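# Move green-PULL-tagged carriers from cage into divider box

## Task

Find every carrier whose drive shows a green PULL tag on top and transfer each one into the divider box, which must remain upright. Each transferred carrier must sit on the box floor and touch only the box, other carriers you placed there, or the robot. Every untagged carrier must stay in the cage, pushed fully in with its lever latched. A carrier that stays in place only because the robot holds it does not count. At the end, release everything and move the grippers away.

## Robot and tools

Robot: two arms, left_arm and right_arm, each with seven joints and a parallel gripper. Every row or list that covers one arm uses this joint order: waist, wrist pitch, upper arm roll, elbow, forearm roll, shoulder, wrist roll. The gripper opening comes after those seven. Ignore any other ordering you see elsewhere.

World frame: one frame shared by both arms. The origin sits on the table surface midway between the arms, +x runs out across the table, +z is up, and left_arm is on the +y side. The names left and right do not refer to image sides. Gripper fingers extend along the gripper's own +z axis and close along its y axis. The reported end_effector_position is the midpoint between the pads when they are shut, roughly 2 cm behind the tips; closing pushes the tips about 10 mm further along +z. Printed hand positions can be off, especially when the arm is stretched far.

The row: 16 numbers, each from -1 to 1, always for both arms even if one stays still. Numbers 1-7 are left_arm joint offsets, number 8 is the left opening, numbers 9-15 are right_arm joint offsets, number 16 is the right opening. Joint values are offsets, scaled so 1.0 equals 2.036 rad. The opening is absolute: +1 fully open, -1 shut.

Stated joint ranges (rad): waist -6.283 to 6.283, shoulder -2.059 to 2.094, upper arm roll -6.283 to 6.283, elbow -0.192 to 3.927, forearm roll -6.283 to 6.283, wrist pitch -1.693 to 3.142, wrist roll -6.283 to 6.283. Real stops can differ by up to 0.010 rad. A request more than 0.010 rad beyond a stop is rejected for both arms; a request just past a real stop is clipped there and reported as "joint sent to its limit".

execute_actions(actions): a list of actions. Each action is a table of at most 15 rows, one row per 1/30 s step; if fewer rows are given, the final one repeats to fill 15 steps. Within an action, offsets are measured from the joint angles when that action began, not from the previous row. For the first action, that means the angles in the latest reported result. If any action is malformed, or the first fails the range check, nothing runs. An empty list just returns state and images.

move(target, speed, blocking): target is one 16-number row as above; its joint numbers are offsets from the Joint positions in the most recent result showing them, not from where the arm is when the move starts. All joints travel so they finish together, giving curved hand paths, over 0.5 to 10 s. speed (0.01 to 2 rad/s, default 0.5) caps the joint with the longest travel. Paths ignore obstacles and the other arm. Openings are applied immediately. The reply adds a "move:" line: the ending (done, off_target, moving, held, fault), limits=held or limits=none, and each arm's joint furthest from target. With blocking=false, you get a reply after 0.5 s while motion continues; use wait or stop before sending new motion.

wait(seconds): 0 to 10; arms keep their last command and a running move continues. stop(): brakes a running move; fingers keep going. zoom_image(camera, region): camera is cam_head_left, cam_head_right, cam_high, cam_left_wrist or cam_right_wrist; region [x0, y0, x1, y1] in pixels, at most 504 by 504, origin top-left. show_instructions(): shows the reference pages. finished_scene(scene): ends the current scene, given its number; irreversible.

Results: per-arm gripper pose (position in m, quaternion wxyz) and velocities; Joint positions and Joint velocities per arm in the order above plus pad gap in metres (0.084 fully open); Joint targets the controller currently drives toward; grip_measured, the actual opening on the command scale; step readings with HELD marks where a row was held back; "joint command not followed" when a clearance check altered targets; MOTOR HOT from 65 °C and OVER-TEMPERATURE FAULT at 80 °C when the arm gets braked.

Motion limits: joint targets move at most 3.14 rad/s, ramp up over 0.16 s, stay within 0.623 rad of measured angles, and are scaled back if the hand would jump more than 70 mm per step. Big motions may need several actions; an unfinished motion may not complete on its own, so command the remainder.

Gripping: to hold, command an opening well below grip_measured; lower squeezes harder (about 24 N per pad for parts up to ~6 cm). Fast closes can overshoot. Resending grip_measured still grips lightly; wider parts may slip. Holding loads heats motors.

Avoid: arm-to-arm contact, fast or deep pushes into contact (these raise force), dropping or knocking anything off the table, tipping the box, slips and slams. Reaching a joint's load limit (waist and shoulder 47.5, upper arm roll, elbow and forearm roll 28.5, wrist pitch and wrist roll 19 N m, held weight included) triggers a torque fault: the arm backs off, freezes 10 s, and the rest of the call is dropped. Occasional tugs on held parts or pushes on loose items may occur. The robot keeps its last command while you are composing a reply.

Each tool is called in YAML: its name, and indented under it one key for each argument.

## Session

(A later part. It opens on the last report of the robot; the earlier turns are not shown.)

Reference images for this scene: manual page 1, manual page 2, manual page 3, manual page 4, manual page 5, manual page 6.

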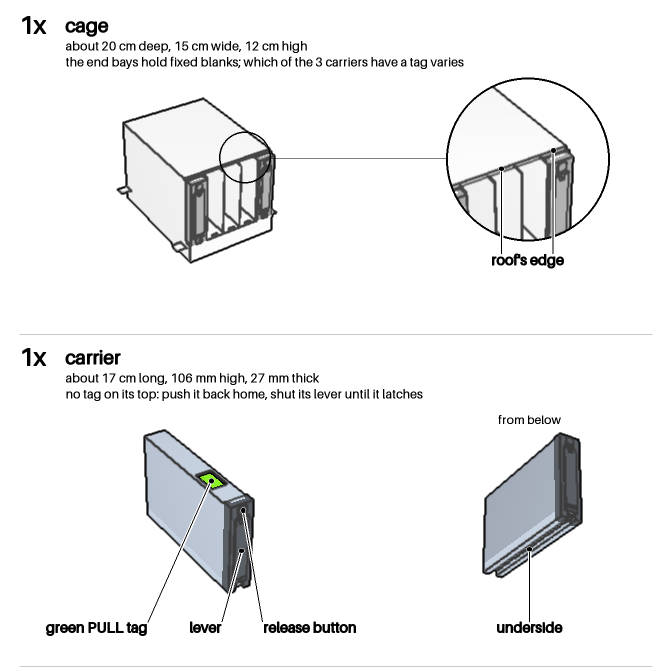

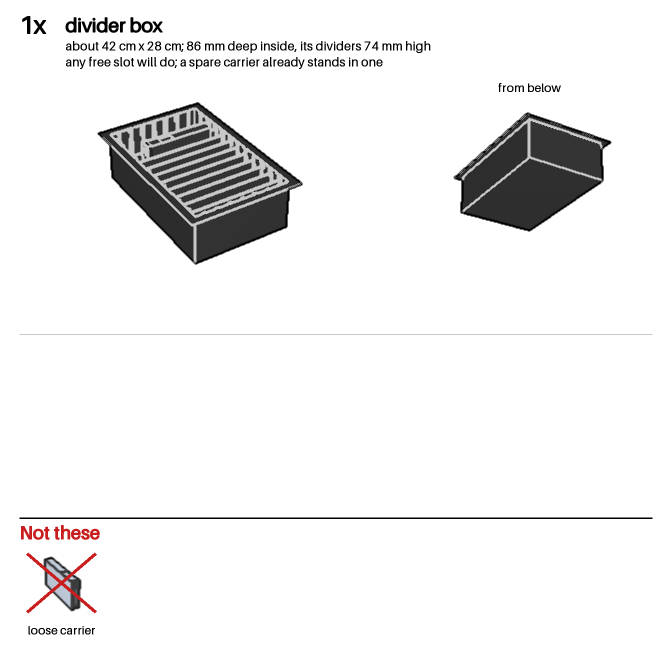

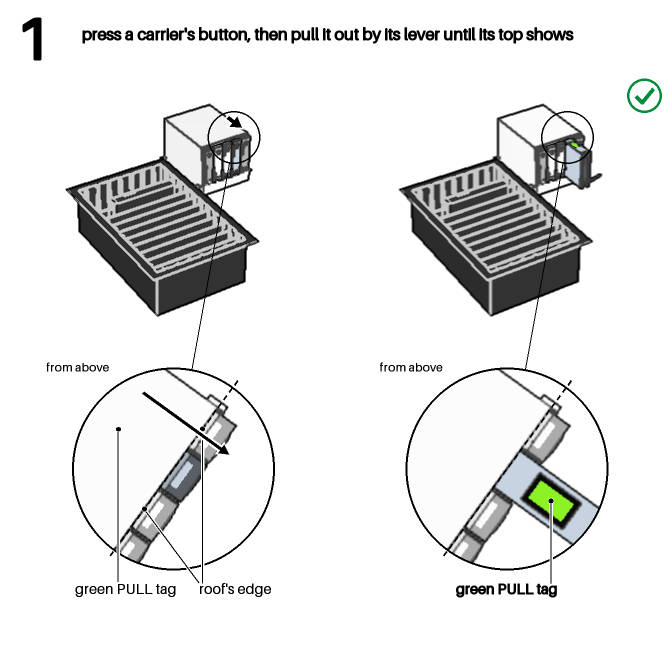

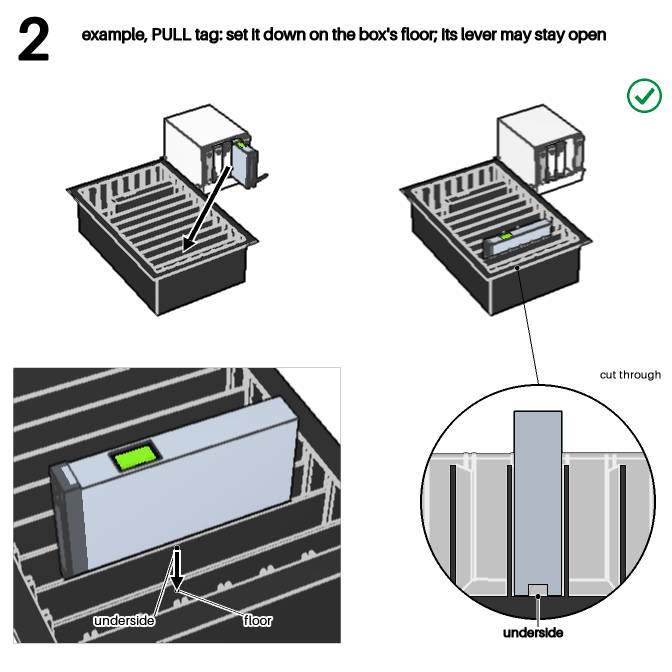

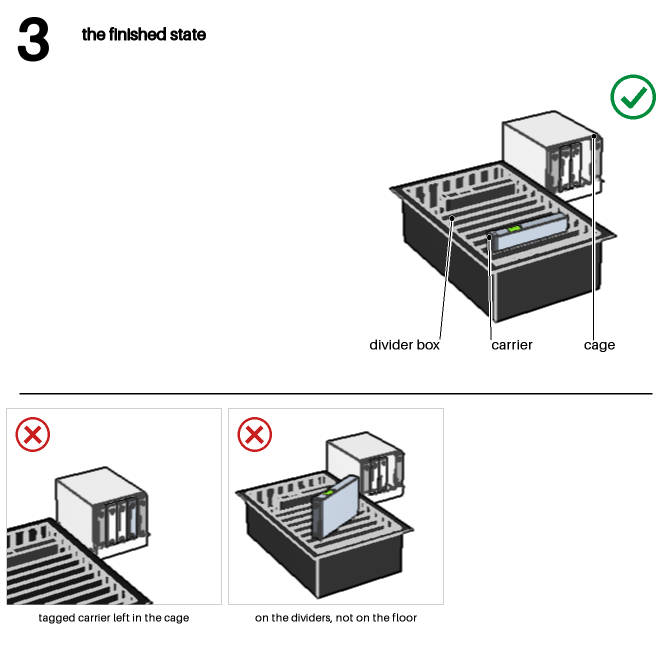

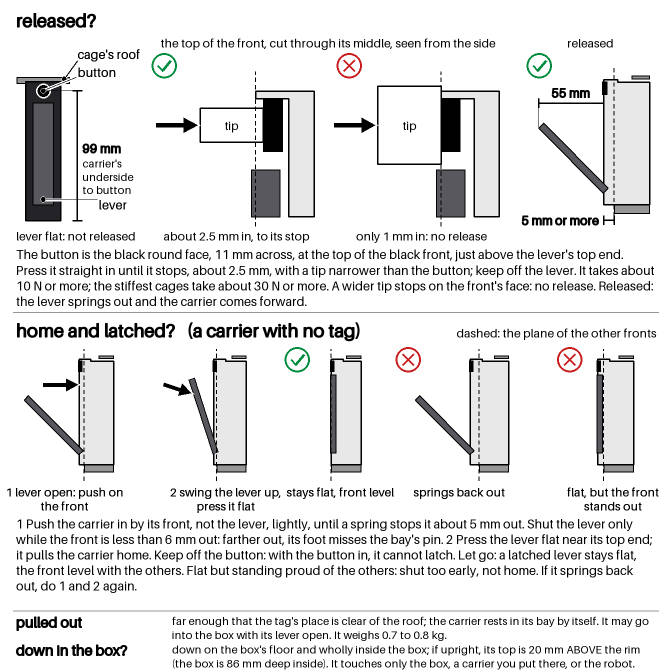

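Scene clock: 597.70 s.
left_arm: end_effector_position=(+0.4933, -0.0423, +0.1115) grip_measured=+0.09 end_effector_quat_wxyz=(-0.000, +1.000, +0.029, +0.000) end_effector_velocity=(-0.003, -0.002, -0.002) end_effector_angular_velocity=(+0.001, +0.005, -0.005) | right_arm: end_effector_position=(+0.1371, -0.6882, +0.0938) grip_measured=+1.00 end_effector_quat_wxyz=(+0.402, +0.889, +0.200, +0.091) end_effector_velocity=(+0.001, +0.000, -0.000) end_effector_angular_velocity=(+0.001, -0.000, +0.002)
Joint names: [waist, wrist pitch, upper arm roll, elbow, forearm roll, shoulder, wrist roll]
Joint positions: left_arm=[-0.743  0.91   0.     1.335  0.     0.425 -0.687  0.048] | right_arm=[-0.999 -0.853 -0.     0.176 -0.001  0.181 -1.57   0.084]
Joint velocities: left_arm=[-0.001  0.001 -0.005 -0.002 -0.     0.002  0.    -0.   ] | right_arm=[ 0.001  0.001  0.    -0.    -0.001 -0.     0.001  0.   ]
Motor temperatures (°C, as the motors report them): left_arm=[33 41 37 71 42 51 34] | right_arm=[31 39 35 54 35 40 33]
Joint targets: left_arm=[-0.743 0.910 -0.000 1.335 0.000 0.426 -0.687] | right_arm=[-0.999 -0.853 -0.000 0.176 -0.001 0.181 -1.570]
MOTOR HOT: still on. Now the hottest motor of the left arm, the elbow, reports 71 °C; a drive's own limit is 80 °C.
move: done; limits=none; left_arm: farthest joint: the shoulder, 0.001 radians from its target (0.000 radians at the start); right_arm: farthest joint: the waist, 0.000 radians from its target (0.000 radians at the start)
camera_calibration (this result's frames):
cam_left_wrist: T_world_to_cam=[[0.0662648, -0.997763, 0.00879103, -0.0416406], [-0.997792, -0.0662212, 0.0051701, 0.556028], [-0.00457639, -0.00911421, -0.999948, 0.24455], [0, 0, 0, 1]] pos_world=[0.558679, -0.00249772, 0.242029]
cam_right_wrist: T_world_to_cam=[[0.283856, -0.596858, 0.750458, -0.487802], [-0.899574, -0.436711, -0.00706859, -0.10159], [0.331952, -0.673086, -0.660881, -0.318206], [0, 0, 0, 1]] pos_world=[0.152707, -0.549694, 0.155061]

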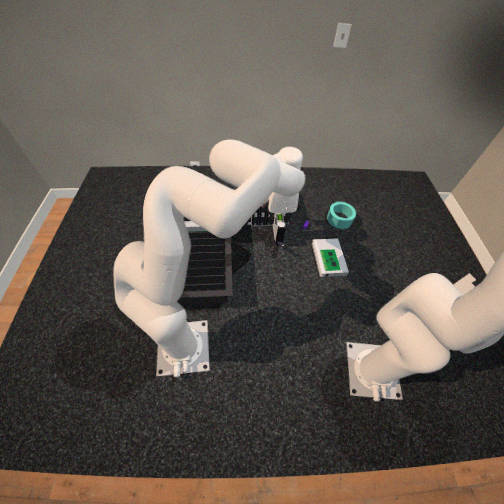

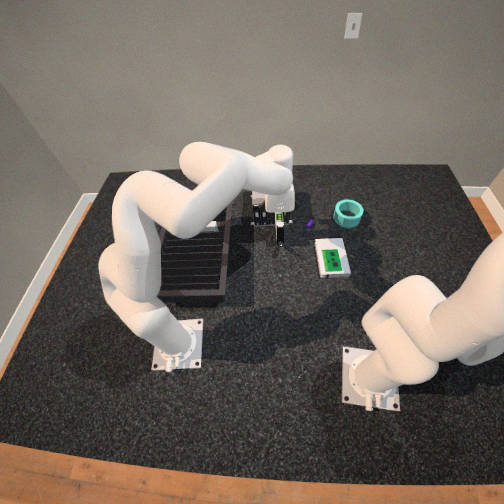

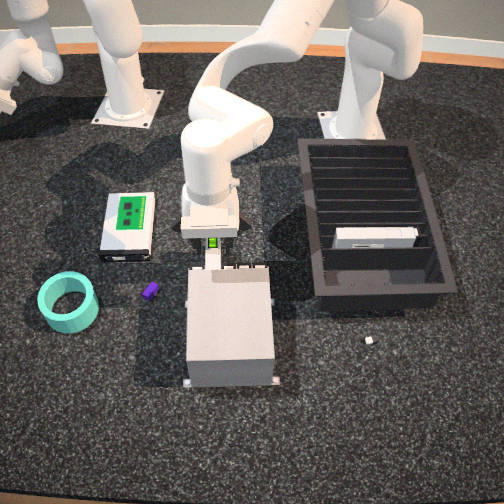

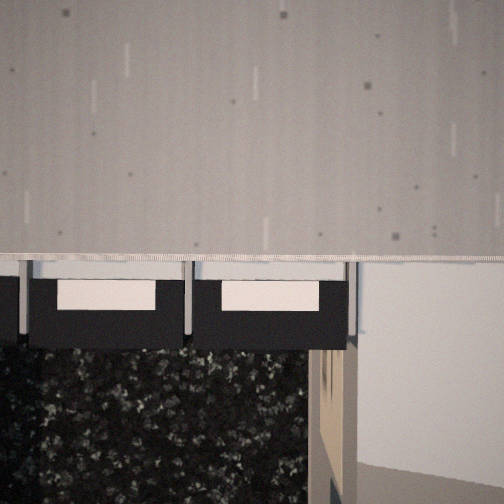

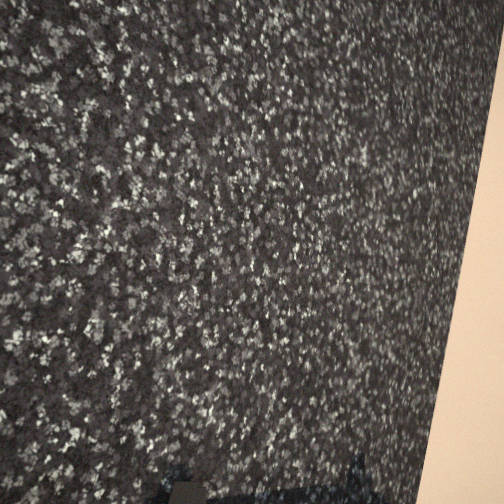

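move:
  target: [0.01405,0.01184,0,0.0490,0,0.0367,0.01385,0.1, 0,0,0,0,0,0,0,1]
  speed: 0.15

Scene clock: 645.33 s.
left_arm: end_effector_position=(+0.5204, -0.0415, +0.1064) grip_measured=+0.09 end_effector_quat_wxyz=(+0.000, +1.000, +0.029, +0.000) end_effector_velocity=(+0.002, +0.001, +0.000) end_effector_angular_velocity=(-0.000, -0.002, +0.003) | right_arm: end_effector_position=(+0.1371, -0.6882, +0.0938) grip_measured=+1.00 end_effector_quat_wxyz=(+0.402, +0.889, +0.200, +0.091) end_effector_velocity=(+0.000, -0.000, +0.000) end_effector_angular_velocity=(-0.002, -0.000, +0.001)
Joint names: [waist, wrist pitch, upper arm roll, elbow, forearm roll, shoulder, wrist roll]
Joint positions: left_arm=[-0.714  0.934  0.     1.434  0.     0.5   -0.659  0.048] | right_arm=[-0.999 -0.853 -0.     0.176 -0.001  0.181 -1.57   0.084]
Joint velocities: left_arm=[ 0.001 -0.001  0.002  0.002  0.     0.002  0.    -0.   ] | right_arm=[ 0.    -0.001  0.     0.    -0.001 -0.    -0.001  0.   ]
Motor temperatures (°C, as the motors report them): left_arm=[32 39 35 60 42 48 34] | right_arm=[31 39 35 54 35 40 33]
Joint targets: left_arm=[-0.714 0.934 0.000 1.435 0.000 0.500 -0.659] | right_arm=[-0.999 -0.853 -0.000 0.176 -0.001 0.181 -1.570]
MOTOR HOT: cleared. Now the hottest motor of the left arm, the elbow, reports 60 °C.
move: done; limits=none; left_arm: farthest joint: the wrist pitch, 0.001 radians from its target (0.025 radians at the start); right_arm: farthest joint: the waist, 0.000 radians from its target (0.000 radians at the start)
camera_calibration (this result's frames):
cam_left_wrist: T_world_to_cam=[[0.0665056, -0.997741, 0.00942913, -0.0427934], [-0.997779, -0.0664664, 0.00441971, 0.583185], [-0.00378301, -0.00970212, -0.999946, 0.239104], [0, 0, 0, 1]] pos_world=[0.58564, -0.00161473, 0.236917]
cam_right_wrist: T_world_to_cam=[[0.283856, -0.596858, 0.750458, -0.487802], [-0.899574, -0.436711, -0.0070685, -0.10159], [0.331952, -0.673086, -0.660881, -0.318206], [0, 0, 0, 1]] pos_world=[0.152707, -0.549694, 0.155061]

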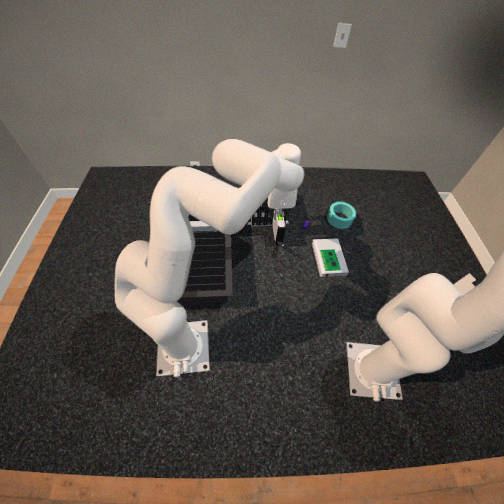

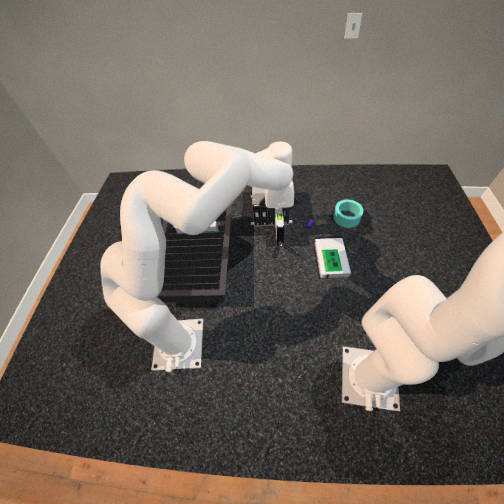

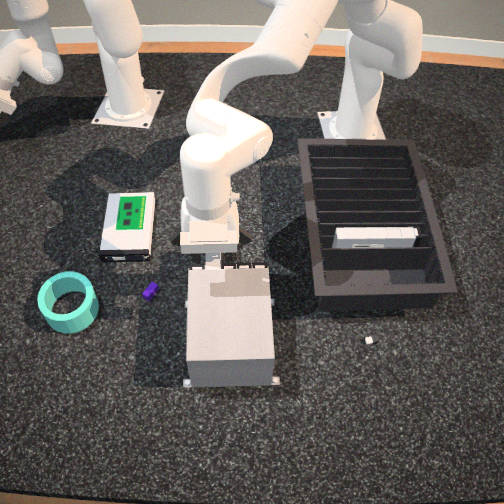

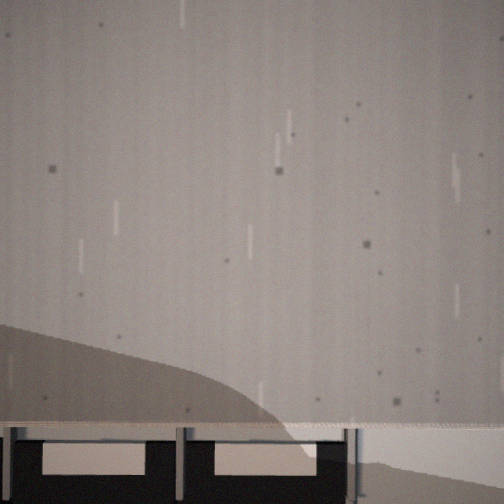

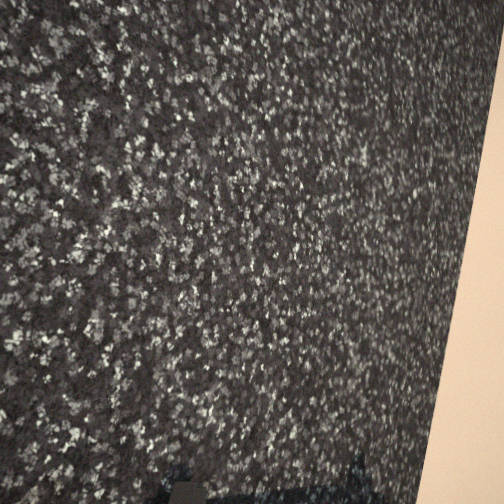

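execute_actions:
  actions:
    - [[0,0,0,0,0,0,0,0.0,0,0,0,0,0,0,0,1],[0,0,0,0,0,0,0,-0.08,0,0,0,0,0,0,0,1],[0,0,0,0,0,0,0,-0.16,0,0,0,0,0,0,0,1],[0,0,0,0,0,0,0,-0.24,0,0,0,0,0,0,0,1],[0,0,0,0,0,0,0,-0.3,0,0,0,0,0,0,0,1],[0,0,0,0,0,0,0,-0.36,0,0,0,0,0,0,0,1],[0,0,0,0,0,0,0,-0.42,0,0,0,0,0,0,0,1],[0,0,0,0,0,0,0,-0.5,0,0,0,0,0,0,0,1],[0,0,0,0,0,0,0,-0.6,0,0,0,0,0,0,0,1],[0,0,0,0,0,0,0,-0.7,0,0,0,0,0,0,0,1],[0,0,0,0,0,0,0,-0.85,0,0,0,0,0,0,0,1],[0,0,0,0,0,0,0,-1,0,0,0,0,0,0,0,1]]

Scene clock: 650.20 s.
left_arm: end_effector_position=(+0.5204, -0.0411, +0.1064) grip_measured=-0.40 end_effector_quat_wxyz=(-0.000, +1.000, +0.029, +0.000) end_effector_velocity=(-0.000, +0.000, -0.000) end_effector_angular_velocity=(+0.001, +0.001, -0.002) | right_arm: end_effector_position=(+0.1371, -0.6882, +0.0938) grip_measured=+1.00 end_effector_quat_wxyz=(+0.402, +0.889, +0.200, +0.091) end_effector_velocity=(+0.001, -0.000, +0.000) end_effector_angular_velocity=(-0.001, -0.000, +0.002)
Joint names: [waist, wrist pitch, upper arm roll, elbow, forearm roll, shoulder, wrist roll]
Joint positions: left_arm=[-0.714  0.934  0.     1.434  0.     0.499 -0.659  0.027] | right_arm=[-0.999 -0.853 -0.     0.176 -0.001  0.181 -1.57   0.084]
Joint velocities: left_arm=[ 0.001 -0.    -0.001 -0.     0.001  0.001  0.002  0.   ] | right_arm=[ 0.    -0.    -0.     0.    -0.001 -0.     0.     0.   ]
Motor temperatures (°C, as the motors report them): left_arm=[32 39 35 60 42 48 34] | right_arm=[31 39 35 54 35 40 33]
Joint targets: left_arm=[-0.714 0.934 0.000 1.434 0.000 0.500 -0.659] | right_arm=[-0.999 -0.853 -0.000 0.176 -0.001 0.181 -1.570]
Step readings (joint positions):
0: left_arm=[-0.714 0.934 0.000 1.435 0.000 0.500 -0.659] | right_arm=[-0.999 -0.853 -0.000 0.176 -0.001 0.181 -1.570]
1: left_arm=[-0.714 0.934 0.000 1.435 0.000 0.500 -0.659] | right_arm=[-0.999 -0.853 -0.000 0.176 -0.001 0.181 -1.570]
2: left_arm=[-0.714 0.934 0.000 1.435 0.000 0.500 -0.659] | right_arm=[-0.999 -0.853 -0.000 0.176 -0.001 0.181 -1.570]
4: left_arm=[-0.714 0.934 0.000 1.434 0.000 0.500 -0.659] | right_arm=[-0.999 -0.853 -0.000 0.176 -0.001 0.181 -1.570]
8: left_arm=[-0.714 0.934 0.000 1.434 0.000 0.499 -0.659] | right_arm=[-0.999 -0.853 -0.000 0.176 -0.001 0.181 -1.570]
15: Joint positions above
camera_calibration (this result's frames):
cam_left_wrist: T_world_to_cam=[[0.0673577, -0.997688, 0.00904034, -0.0428242], [-0.99772, -0.0673164, 0.00479467, 0.583113], [-0.00417502, -0.00934268, -0.999948, 0.239355], [0, 0, 0, 1]] pos_world=[0.585668, -0.00123585, 0.236933]
cam_right_wrist: T_world_to_cam=[[0.283856, -0.596858, 0.750458, -0.487802], [-0.899574, -0.436711, -0.00706848, -0.10159], [0.331952, -0.673086, -0.660881, -0.318206], [0, 0, 0, 1]] pos_world=[0.152707, -0.549694, 0.155061]

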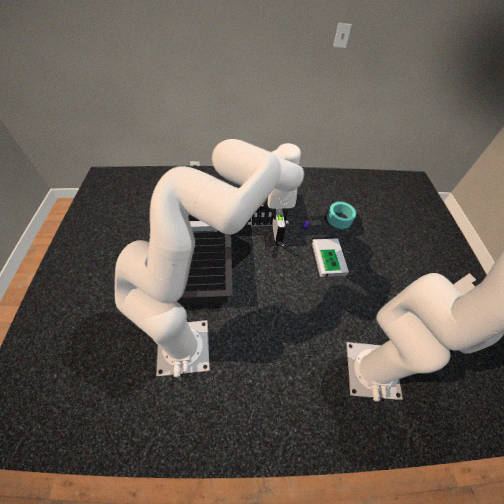

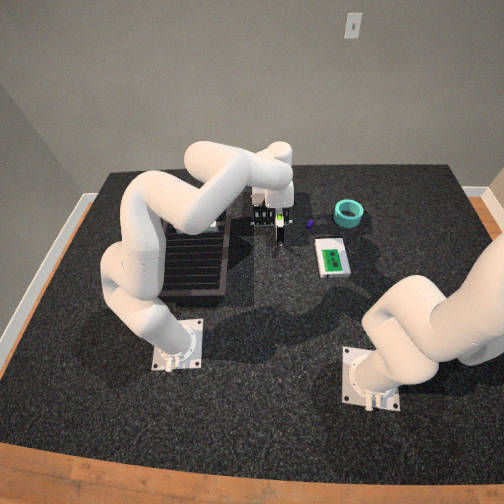

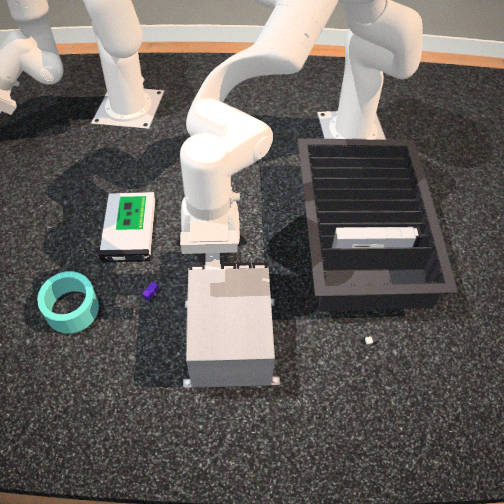

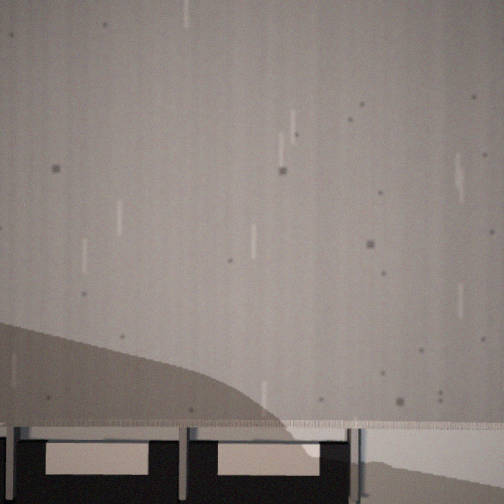

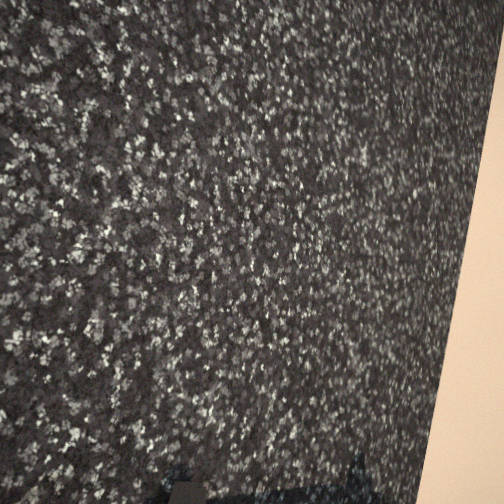

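move:
  target: [-0.01031,-0.01454,0,-0.03851,0,-0.0236,-0.01002,-1, 0,0,0,0,0,0,0,1]
  speed: 0.06

zoom_image:
  camera: "cam_high"
  region: [160,180,290,310]

Scene clock: 661.73 s.
left_arm: end_effector_position=(+0.5013, -0.0424, +0.1063) grip_measured=-0.40 end_effector_quat_wxyz=(+0.001, +1.000, +0.029, +0.002) end_effector_velocity=(-0.002, -0.001, -0.001) end_effector_angular_velocity=(+0.001, +0.003, -0.003) | right_arm: end_effector_position=(+0.1371, -0.6882, +0.0938) grip_measured=+1.00 end_effector_quat_wxyz=(+0.402, +0.889, +0.200, +0.091) end_effector_velocity=(+0.000, -0.000, +0.000) end_effector_angular_velocity=(-0.001, -0.000, +0.001)
Joint names: [waist, wrist pitch, upper arm roll, elbow, forearm roll, shoulder, wrist roll]
Joint positions: left_arm=[-0.735  0.902  0.     1.357  0.     0.451 -0.679  0.027] | right_arm=[-0.999 -0.853 -0.     0.176 -0.001  0.181 -1.57   0.084]
Joint velocities: left_arm=[-0.001  0.001 -0.002 -0.002  0.    -0.001  0.     0.   ] | right_arm=[-0.    -0.     0.     0.001 -0.     0.    -0.001  0.   ]
Motor temperatures (°C, as the motors report them): left_arm=[32 39 35 60 42 48 34] | right_arm=[31 39 35 54 35 40 33]
Joint targets: left_arm=[-0.735 0.905 0.000 1.356 0.000 0.451 -0.679] | right_arm=[-0.999 -0.853 -0.000 0.176 -0.001 0.181 -1.570]
move: done; limits=none; left_arm: farthest joint: the wrist pitch, 0.002 radians from its target (0.029 radians at the start); right_arm: farthest joint: the waist, 0.000 radians from its target (0.000 radians at the start)
camera_calibration (this result's frames):
cam_left_wrist: T_world_to_cam=[[0.066876, -0.9977, 0.0110832, -0.0427842], [-0.99776, -0.0668541, 0.00233688, 0.56427], [-0.00159055, -0.0112147, -0.999936, 0.237726], [0, 0, 0, 1]] pos_world=[0.566246, -0.00229594, 0.236866]
cam_right_wrist: T_world_to_cam=[[0.283856, -0.596858, 0.750458, -0.487802], [-0.899574, -0.436711, -0.00706858, -0.10159], [0.331952, -0.673086, -0.660881, -0.318206], [0, 0, 0, 1]] pos_world=[0.152707, -0.549694, 0.155061]

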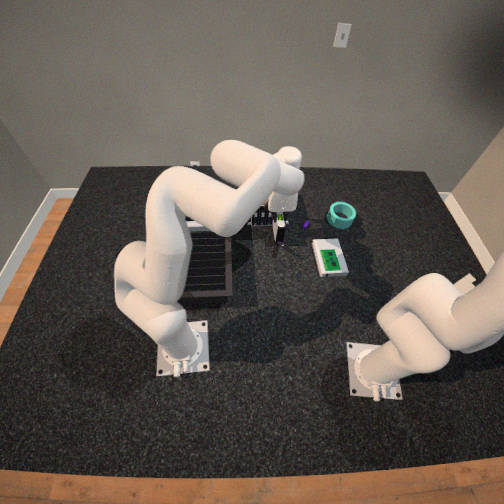

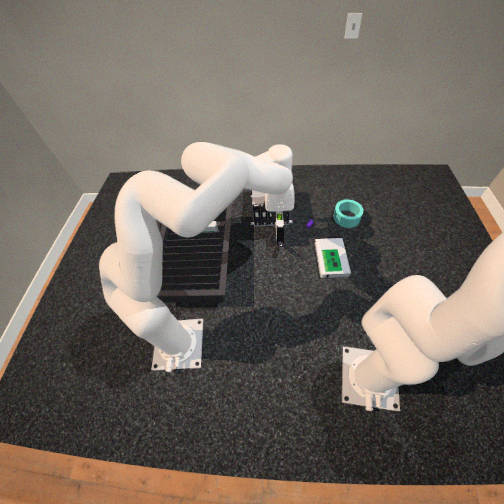

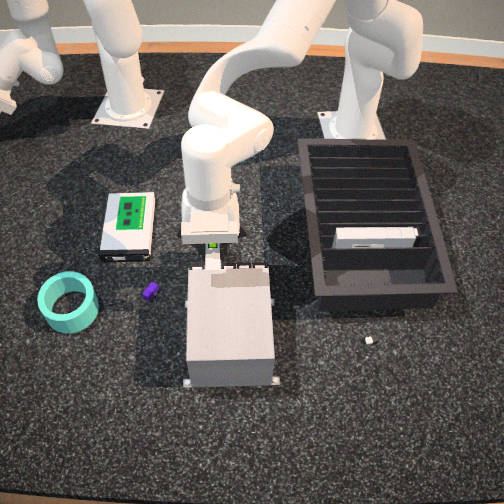

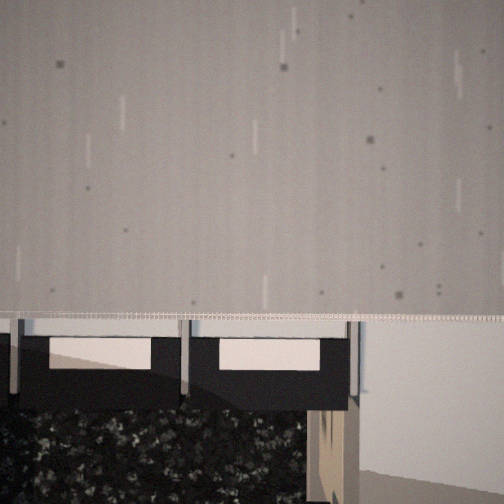

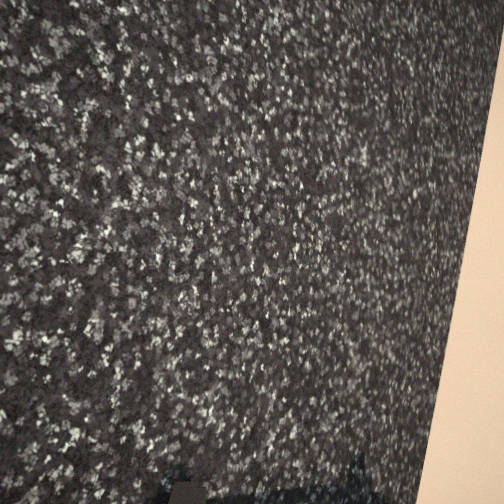

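Region (160, 180, 290, 310) of cam_high's 504x504 image, scaled by 3.877, with more detail than that image has.

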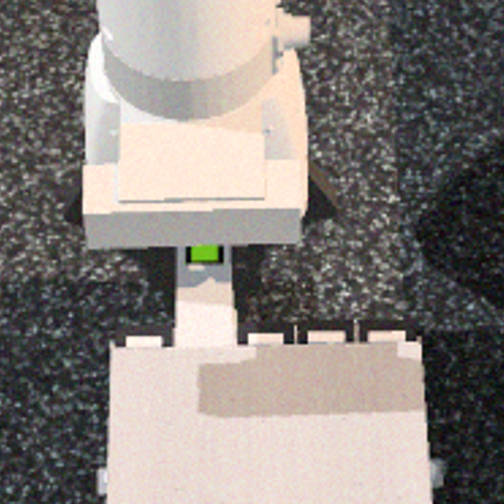

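show_instructions:

Reference images for this scene: manual page 1, manual page 2, manual page 3, manual page 4, manual page 5, manual page 6.

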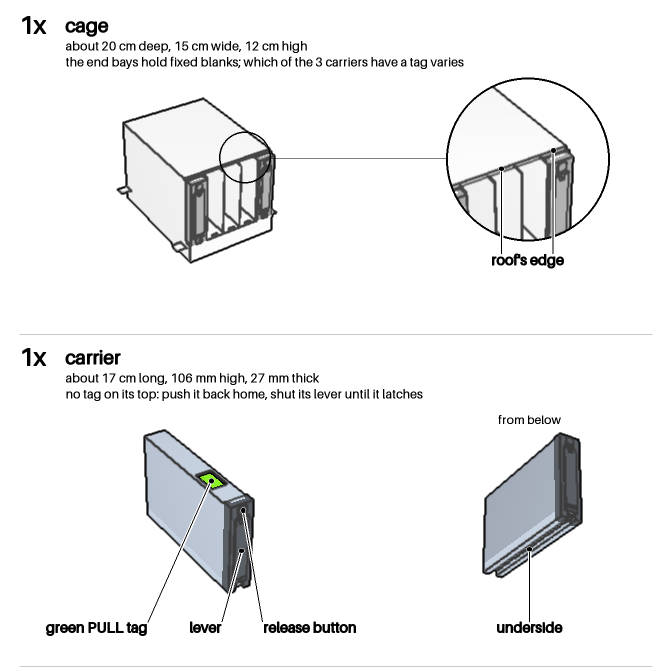

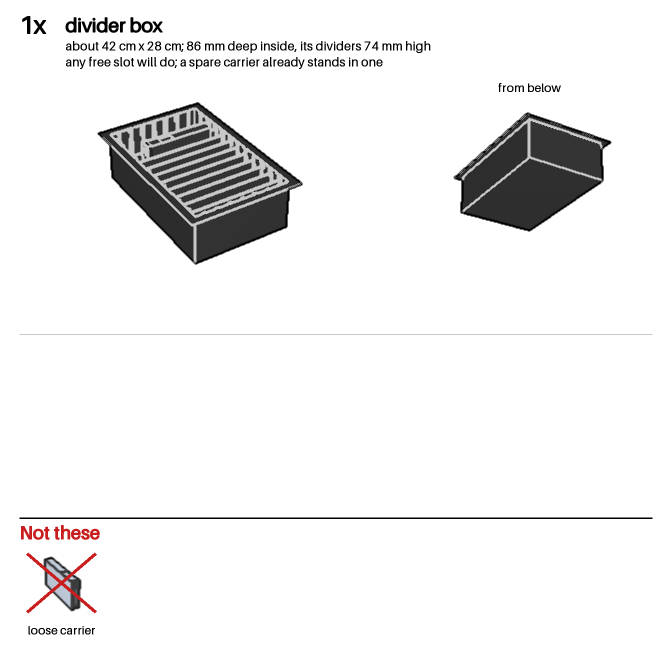

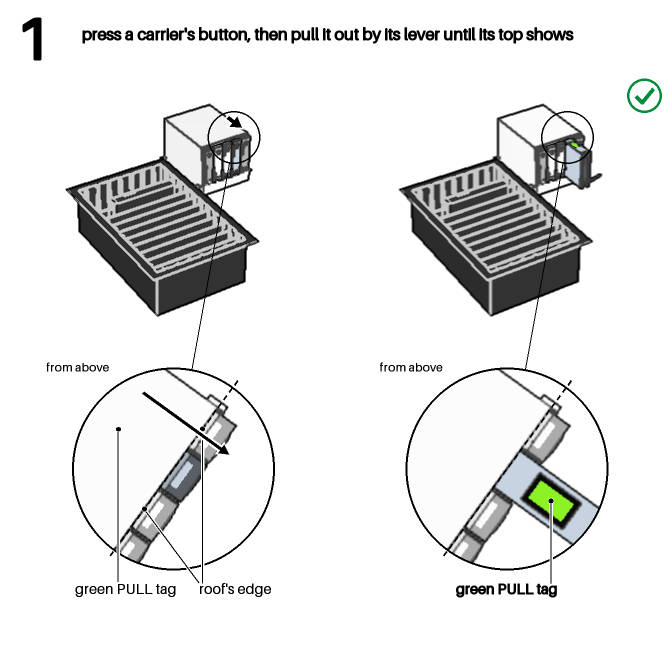

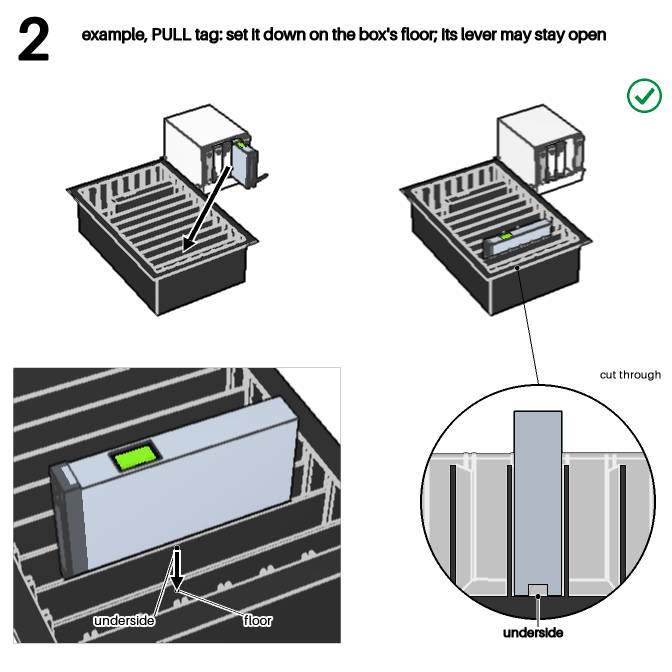

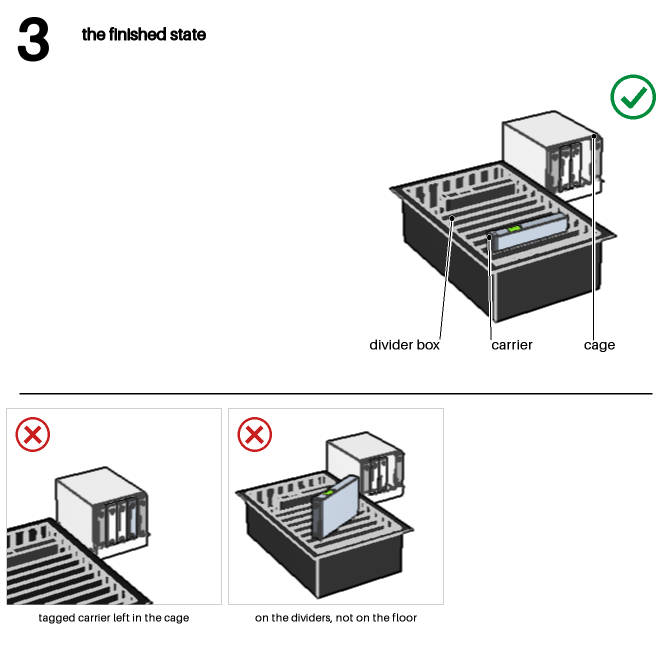

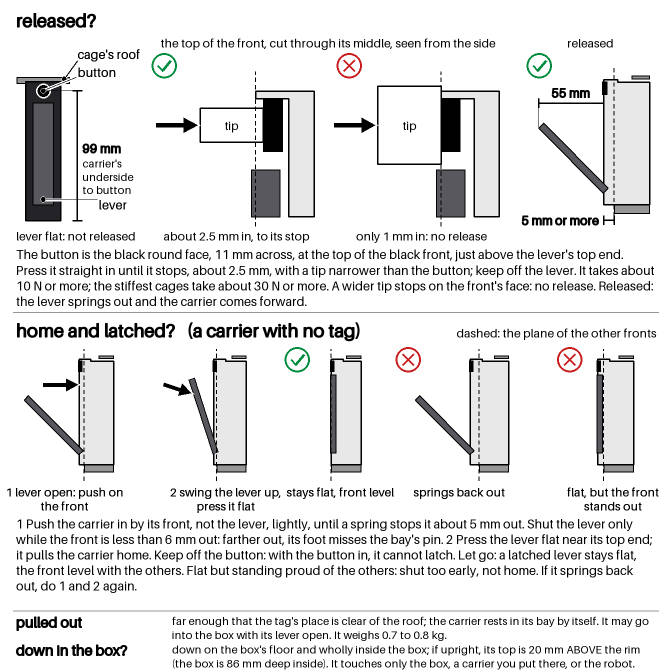

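zoom_image:
  camera: "cam_head_left"
  region: [240,190,320,270]

zoom_image:
  camera: "cam_head_right"
  region: [240,190,320,270]

Region (240, 190, 320, 270) of cam_head_left's 504x504 image, scaled by 6.300, with more detail than that image has.

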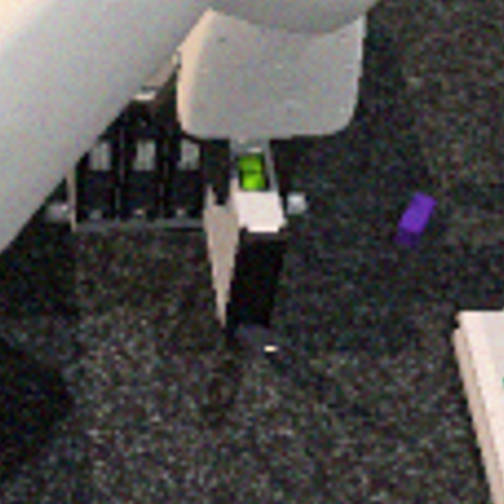

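Region (240, 190, 320, 270) of cam_head_right's 504x504 image, scaled by 6.300, with more detail than that image has.

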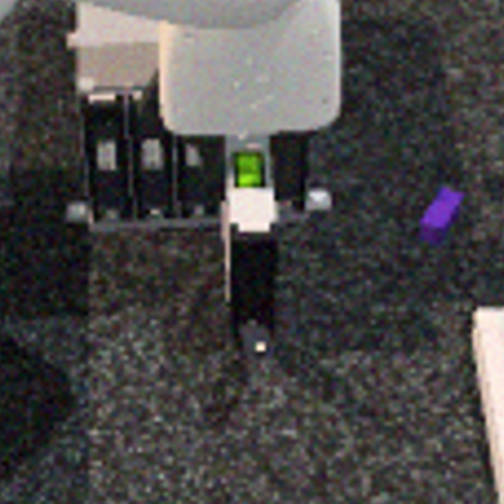

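move:
  target: [0,0.0040,0,0.0003,0,-0.0019,0,-1, 0,0,0,0,0,0,0,1]
  speed: 0.02

Scene clock: 745.00 s.
left_arm: end_effector_position=(+0.4996, -0.0424, +0.1068) grip_measured=-0.40 end_effector_quat_wxyz=(-0.000, +1.000, +0.028, -0.000) end_effector_velocity=(-0.000, +0.000, +0.001) end_effector_angular_velocity=(+0.001, +0.001, +0.000) | right_arm: end_effector_position=(+0.1371, -0.6882, +0.0938) grip_measured=+1.00 end_effector_quat_wxyz=(+0.402, +0.889, +0.200, +0.091) end_effector_velocity=(-0.000, -0.000, +0.000) end_effector_angular_velocity=(-0.001, -0.000, +0.000)
Joint names: [waist, wrist pitch, upper arm roll, elbow, forearm roll, shoulder, wrist roll]
Joint positions: left_arm=[-0.735  0.907 -0.001  1.355  0.     0.448 -0.679  0.027] | right_arm=[-0.999 -0.853 -0.     0.176 -0.001  0.181 -1.57   0.084]
Joint velocities: left_arm=[ 0.     0.004  0.     0.001  0.    -0.001  0.     0.   ] | right_arm=[-0.002 -0.001 -0.     0.001 -0.002  0.    -0.     0.   ]
Motor temperatures (°C, as the motors report them): left_arm=[33 41 37 49 42 46 34] | right_arm=[31 39 35 54 35 40 33]
Joint targets: left_arm=[-0.735 0.910 0.000 1.357 0.000 0.447 -0.679] | right_arm=[-0.999 -0.853 -0.000 0.176 -0.001 0.181 -1.570]
move: done; limits=none; left_arm: farthest joint: the wrist pitch, 0.003 radians from its target (0.006 radians at the start); right_arm: farthest joint: the waist, 0.000 radians from its target (0.000 radians at the start)
camera_calibration (this result's frames):
cam_left_wrist: T_world_to_cam=[[0.0656307, -0.997803, 0.00904607, -0.0418296], [-0.99783, -0.0655784, 0.0059638, 0.56226], [-0.00535747, -0.00941784, -0.999941, 0.240162], [0, 0, 0, 1]] pos_world=[0.565072, -0.00260381, 0.237174]
cam_right_wrist: T_world_to_cam=[[0.283856, -0.596858, 0.750458, -0.487802], [-0.899574, -0.436711, -0.00706857, -0.10159], [0.331952, -0.673086, -0.660881, -0.318206], [0, 0, 0, 1]] pos_world=[0.152707, -0.549694, 0.155061]

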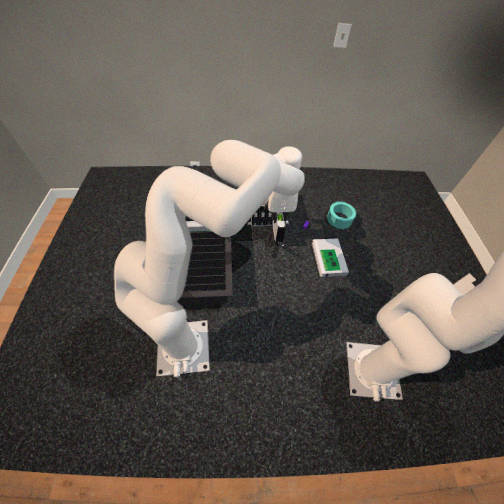

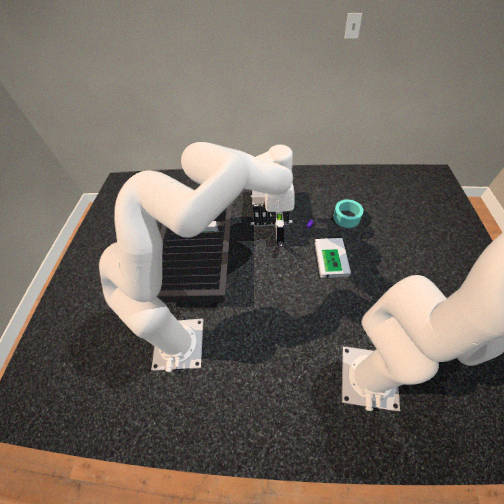

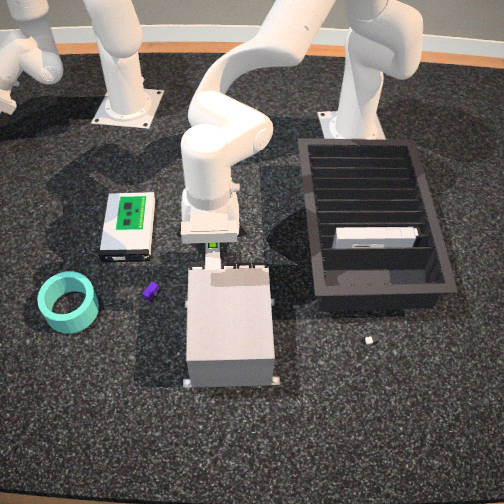

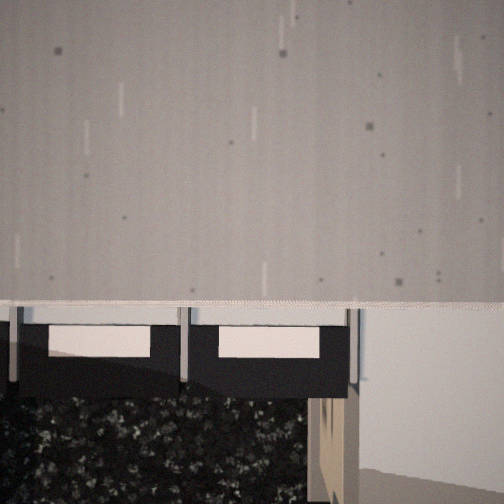

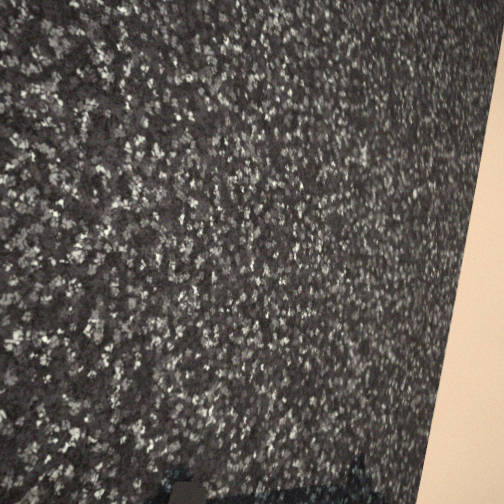

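move:
  target: [0.01012,0.01331,0,0.0392,0,0.02588,0.00992,0.1, 0,0,0,0,0,0,0,1]
  speed: 0.1

zoom_image:
  camera: "cam_high"
  region: [160,180,290,310]

Scene clock: 758.53 s.
left_arm: end_effector_position=(+0.5197, -0.0422, +0.1059) grip_measured=+0.09 end_effector_quat_wxyz=(+0.000, +1.000, +0.029, -0.000) end_effector_velocity=(+0.000, +0.000, -0.000) end_effector_angular_velocity=(+0.000, +0.000, +0.000) | right_arm: end_effector_position=(+0.1371, -0.6882, +0.0938) grip_measured=+1.00 end_effector_quat_wxyz=(+0.402, +0.889, +0.200, +0.091) end_effector_velocity=(+0.001, -0.000, +0.000) end_effector_angular_velocity=(-0.001, -0.001, +0.001)
Joint names: [waist, wrist pitch, upper arm roll, elbow, forearm roll, shoulder, wrist roll]
Joint positions: left_arm=[-0.715  0.935 -0.001  1.435  0.     0.501 -0.659  0.048] | right_arm=[-0.999 -0.853 -0.     0.176 -0.001  0.181 -1.57   0.084]
Joint velocities: left_arm=[ 0.     0.001 -0.     0.002  0.     0.002  0.    -0.   ] | right_arm=[ 0.001 -0.     0.     0.001 -0.001 -0.     0.    -0.   ]
Motor temperatures (°C, as the motors report them): left_arm=[33 40 36 53 42 48 34] | right_arm=[31 39 35 54 35 40 33]
Joint targets: left_arm=[-0.715 0.935 -0.001 1.435 0.000 0.501 -0.659] | right_arm=[-0.999 -0.853 -0.000 0.176 -0.001 0.181 -1.570]
move: done; limits=none; left_arm: farthest joint: the waist, 0.000 radians from its target (0.020 radians at the start); right_arm: farthest joint: the waist, 0.000 radians from its target (0.000 radians at the start)
camera_calibration (this result's frames):
cam_left_wrist: T_world_to_cam=[[0.0658968, -0.997784, 0.00916293, -0.0431031], [-0.997812, -0.0658438, 0.00596579, 0.582348], [-0.00534925, -0.00953601, -0.99994, 0.239456], [0, 0, 0, 1]] pos_world=[0.585195, -0.00238014, 0.236362]
cam_right_wrist: T_world_to_cam=[[0.283856, -0.596858, 0.750458, -0.487802], [-0.899574, -0.436711, -0.00706848, -0.10159], [0.331952, -0.673086, -0.660881, -0.318206], [0, 0, 0, 1]] pos_world=[0.152707, -0.549694, 0.155061]

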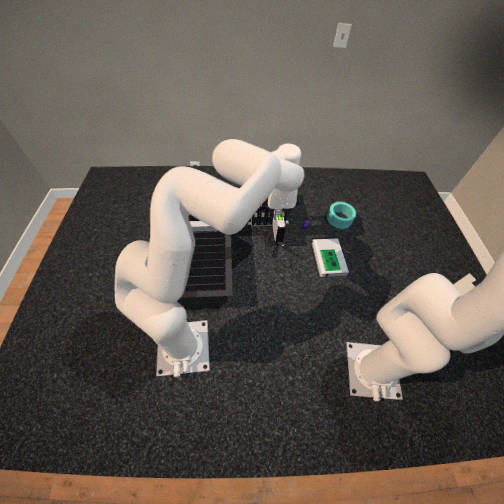

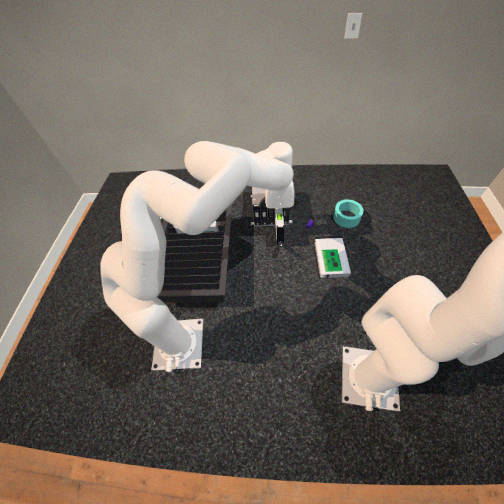

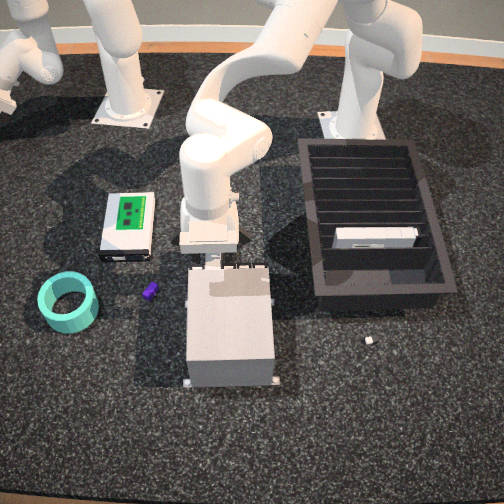

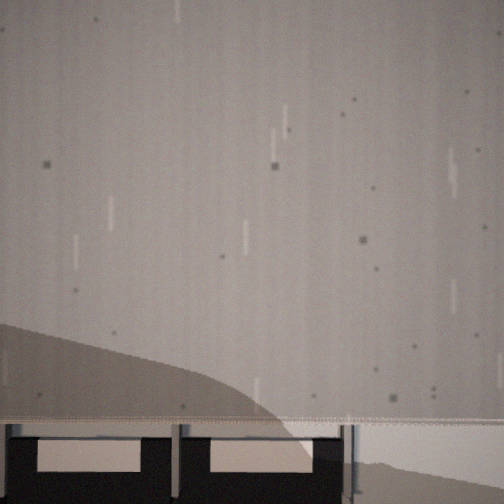

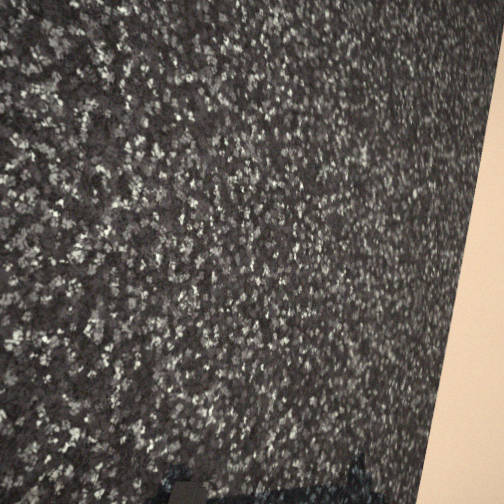

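Region (160, 180, 290, 310) of cam_high's 504x504 image, scaled by 3.877, with more detail than that image has.

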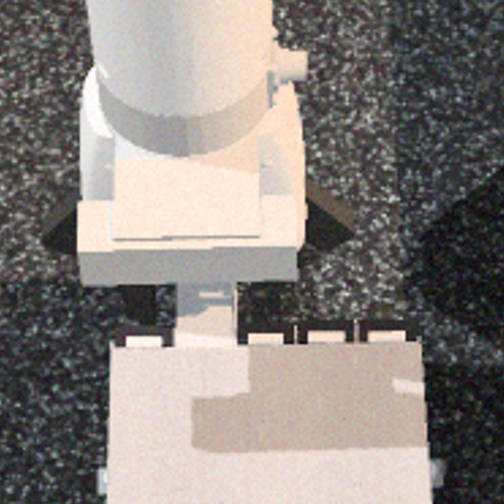

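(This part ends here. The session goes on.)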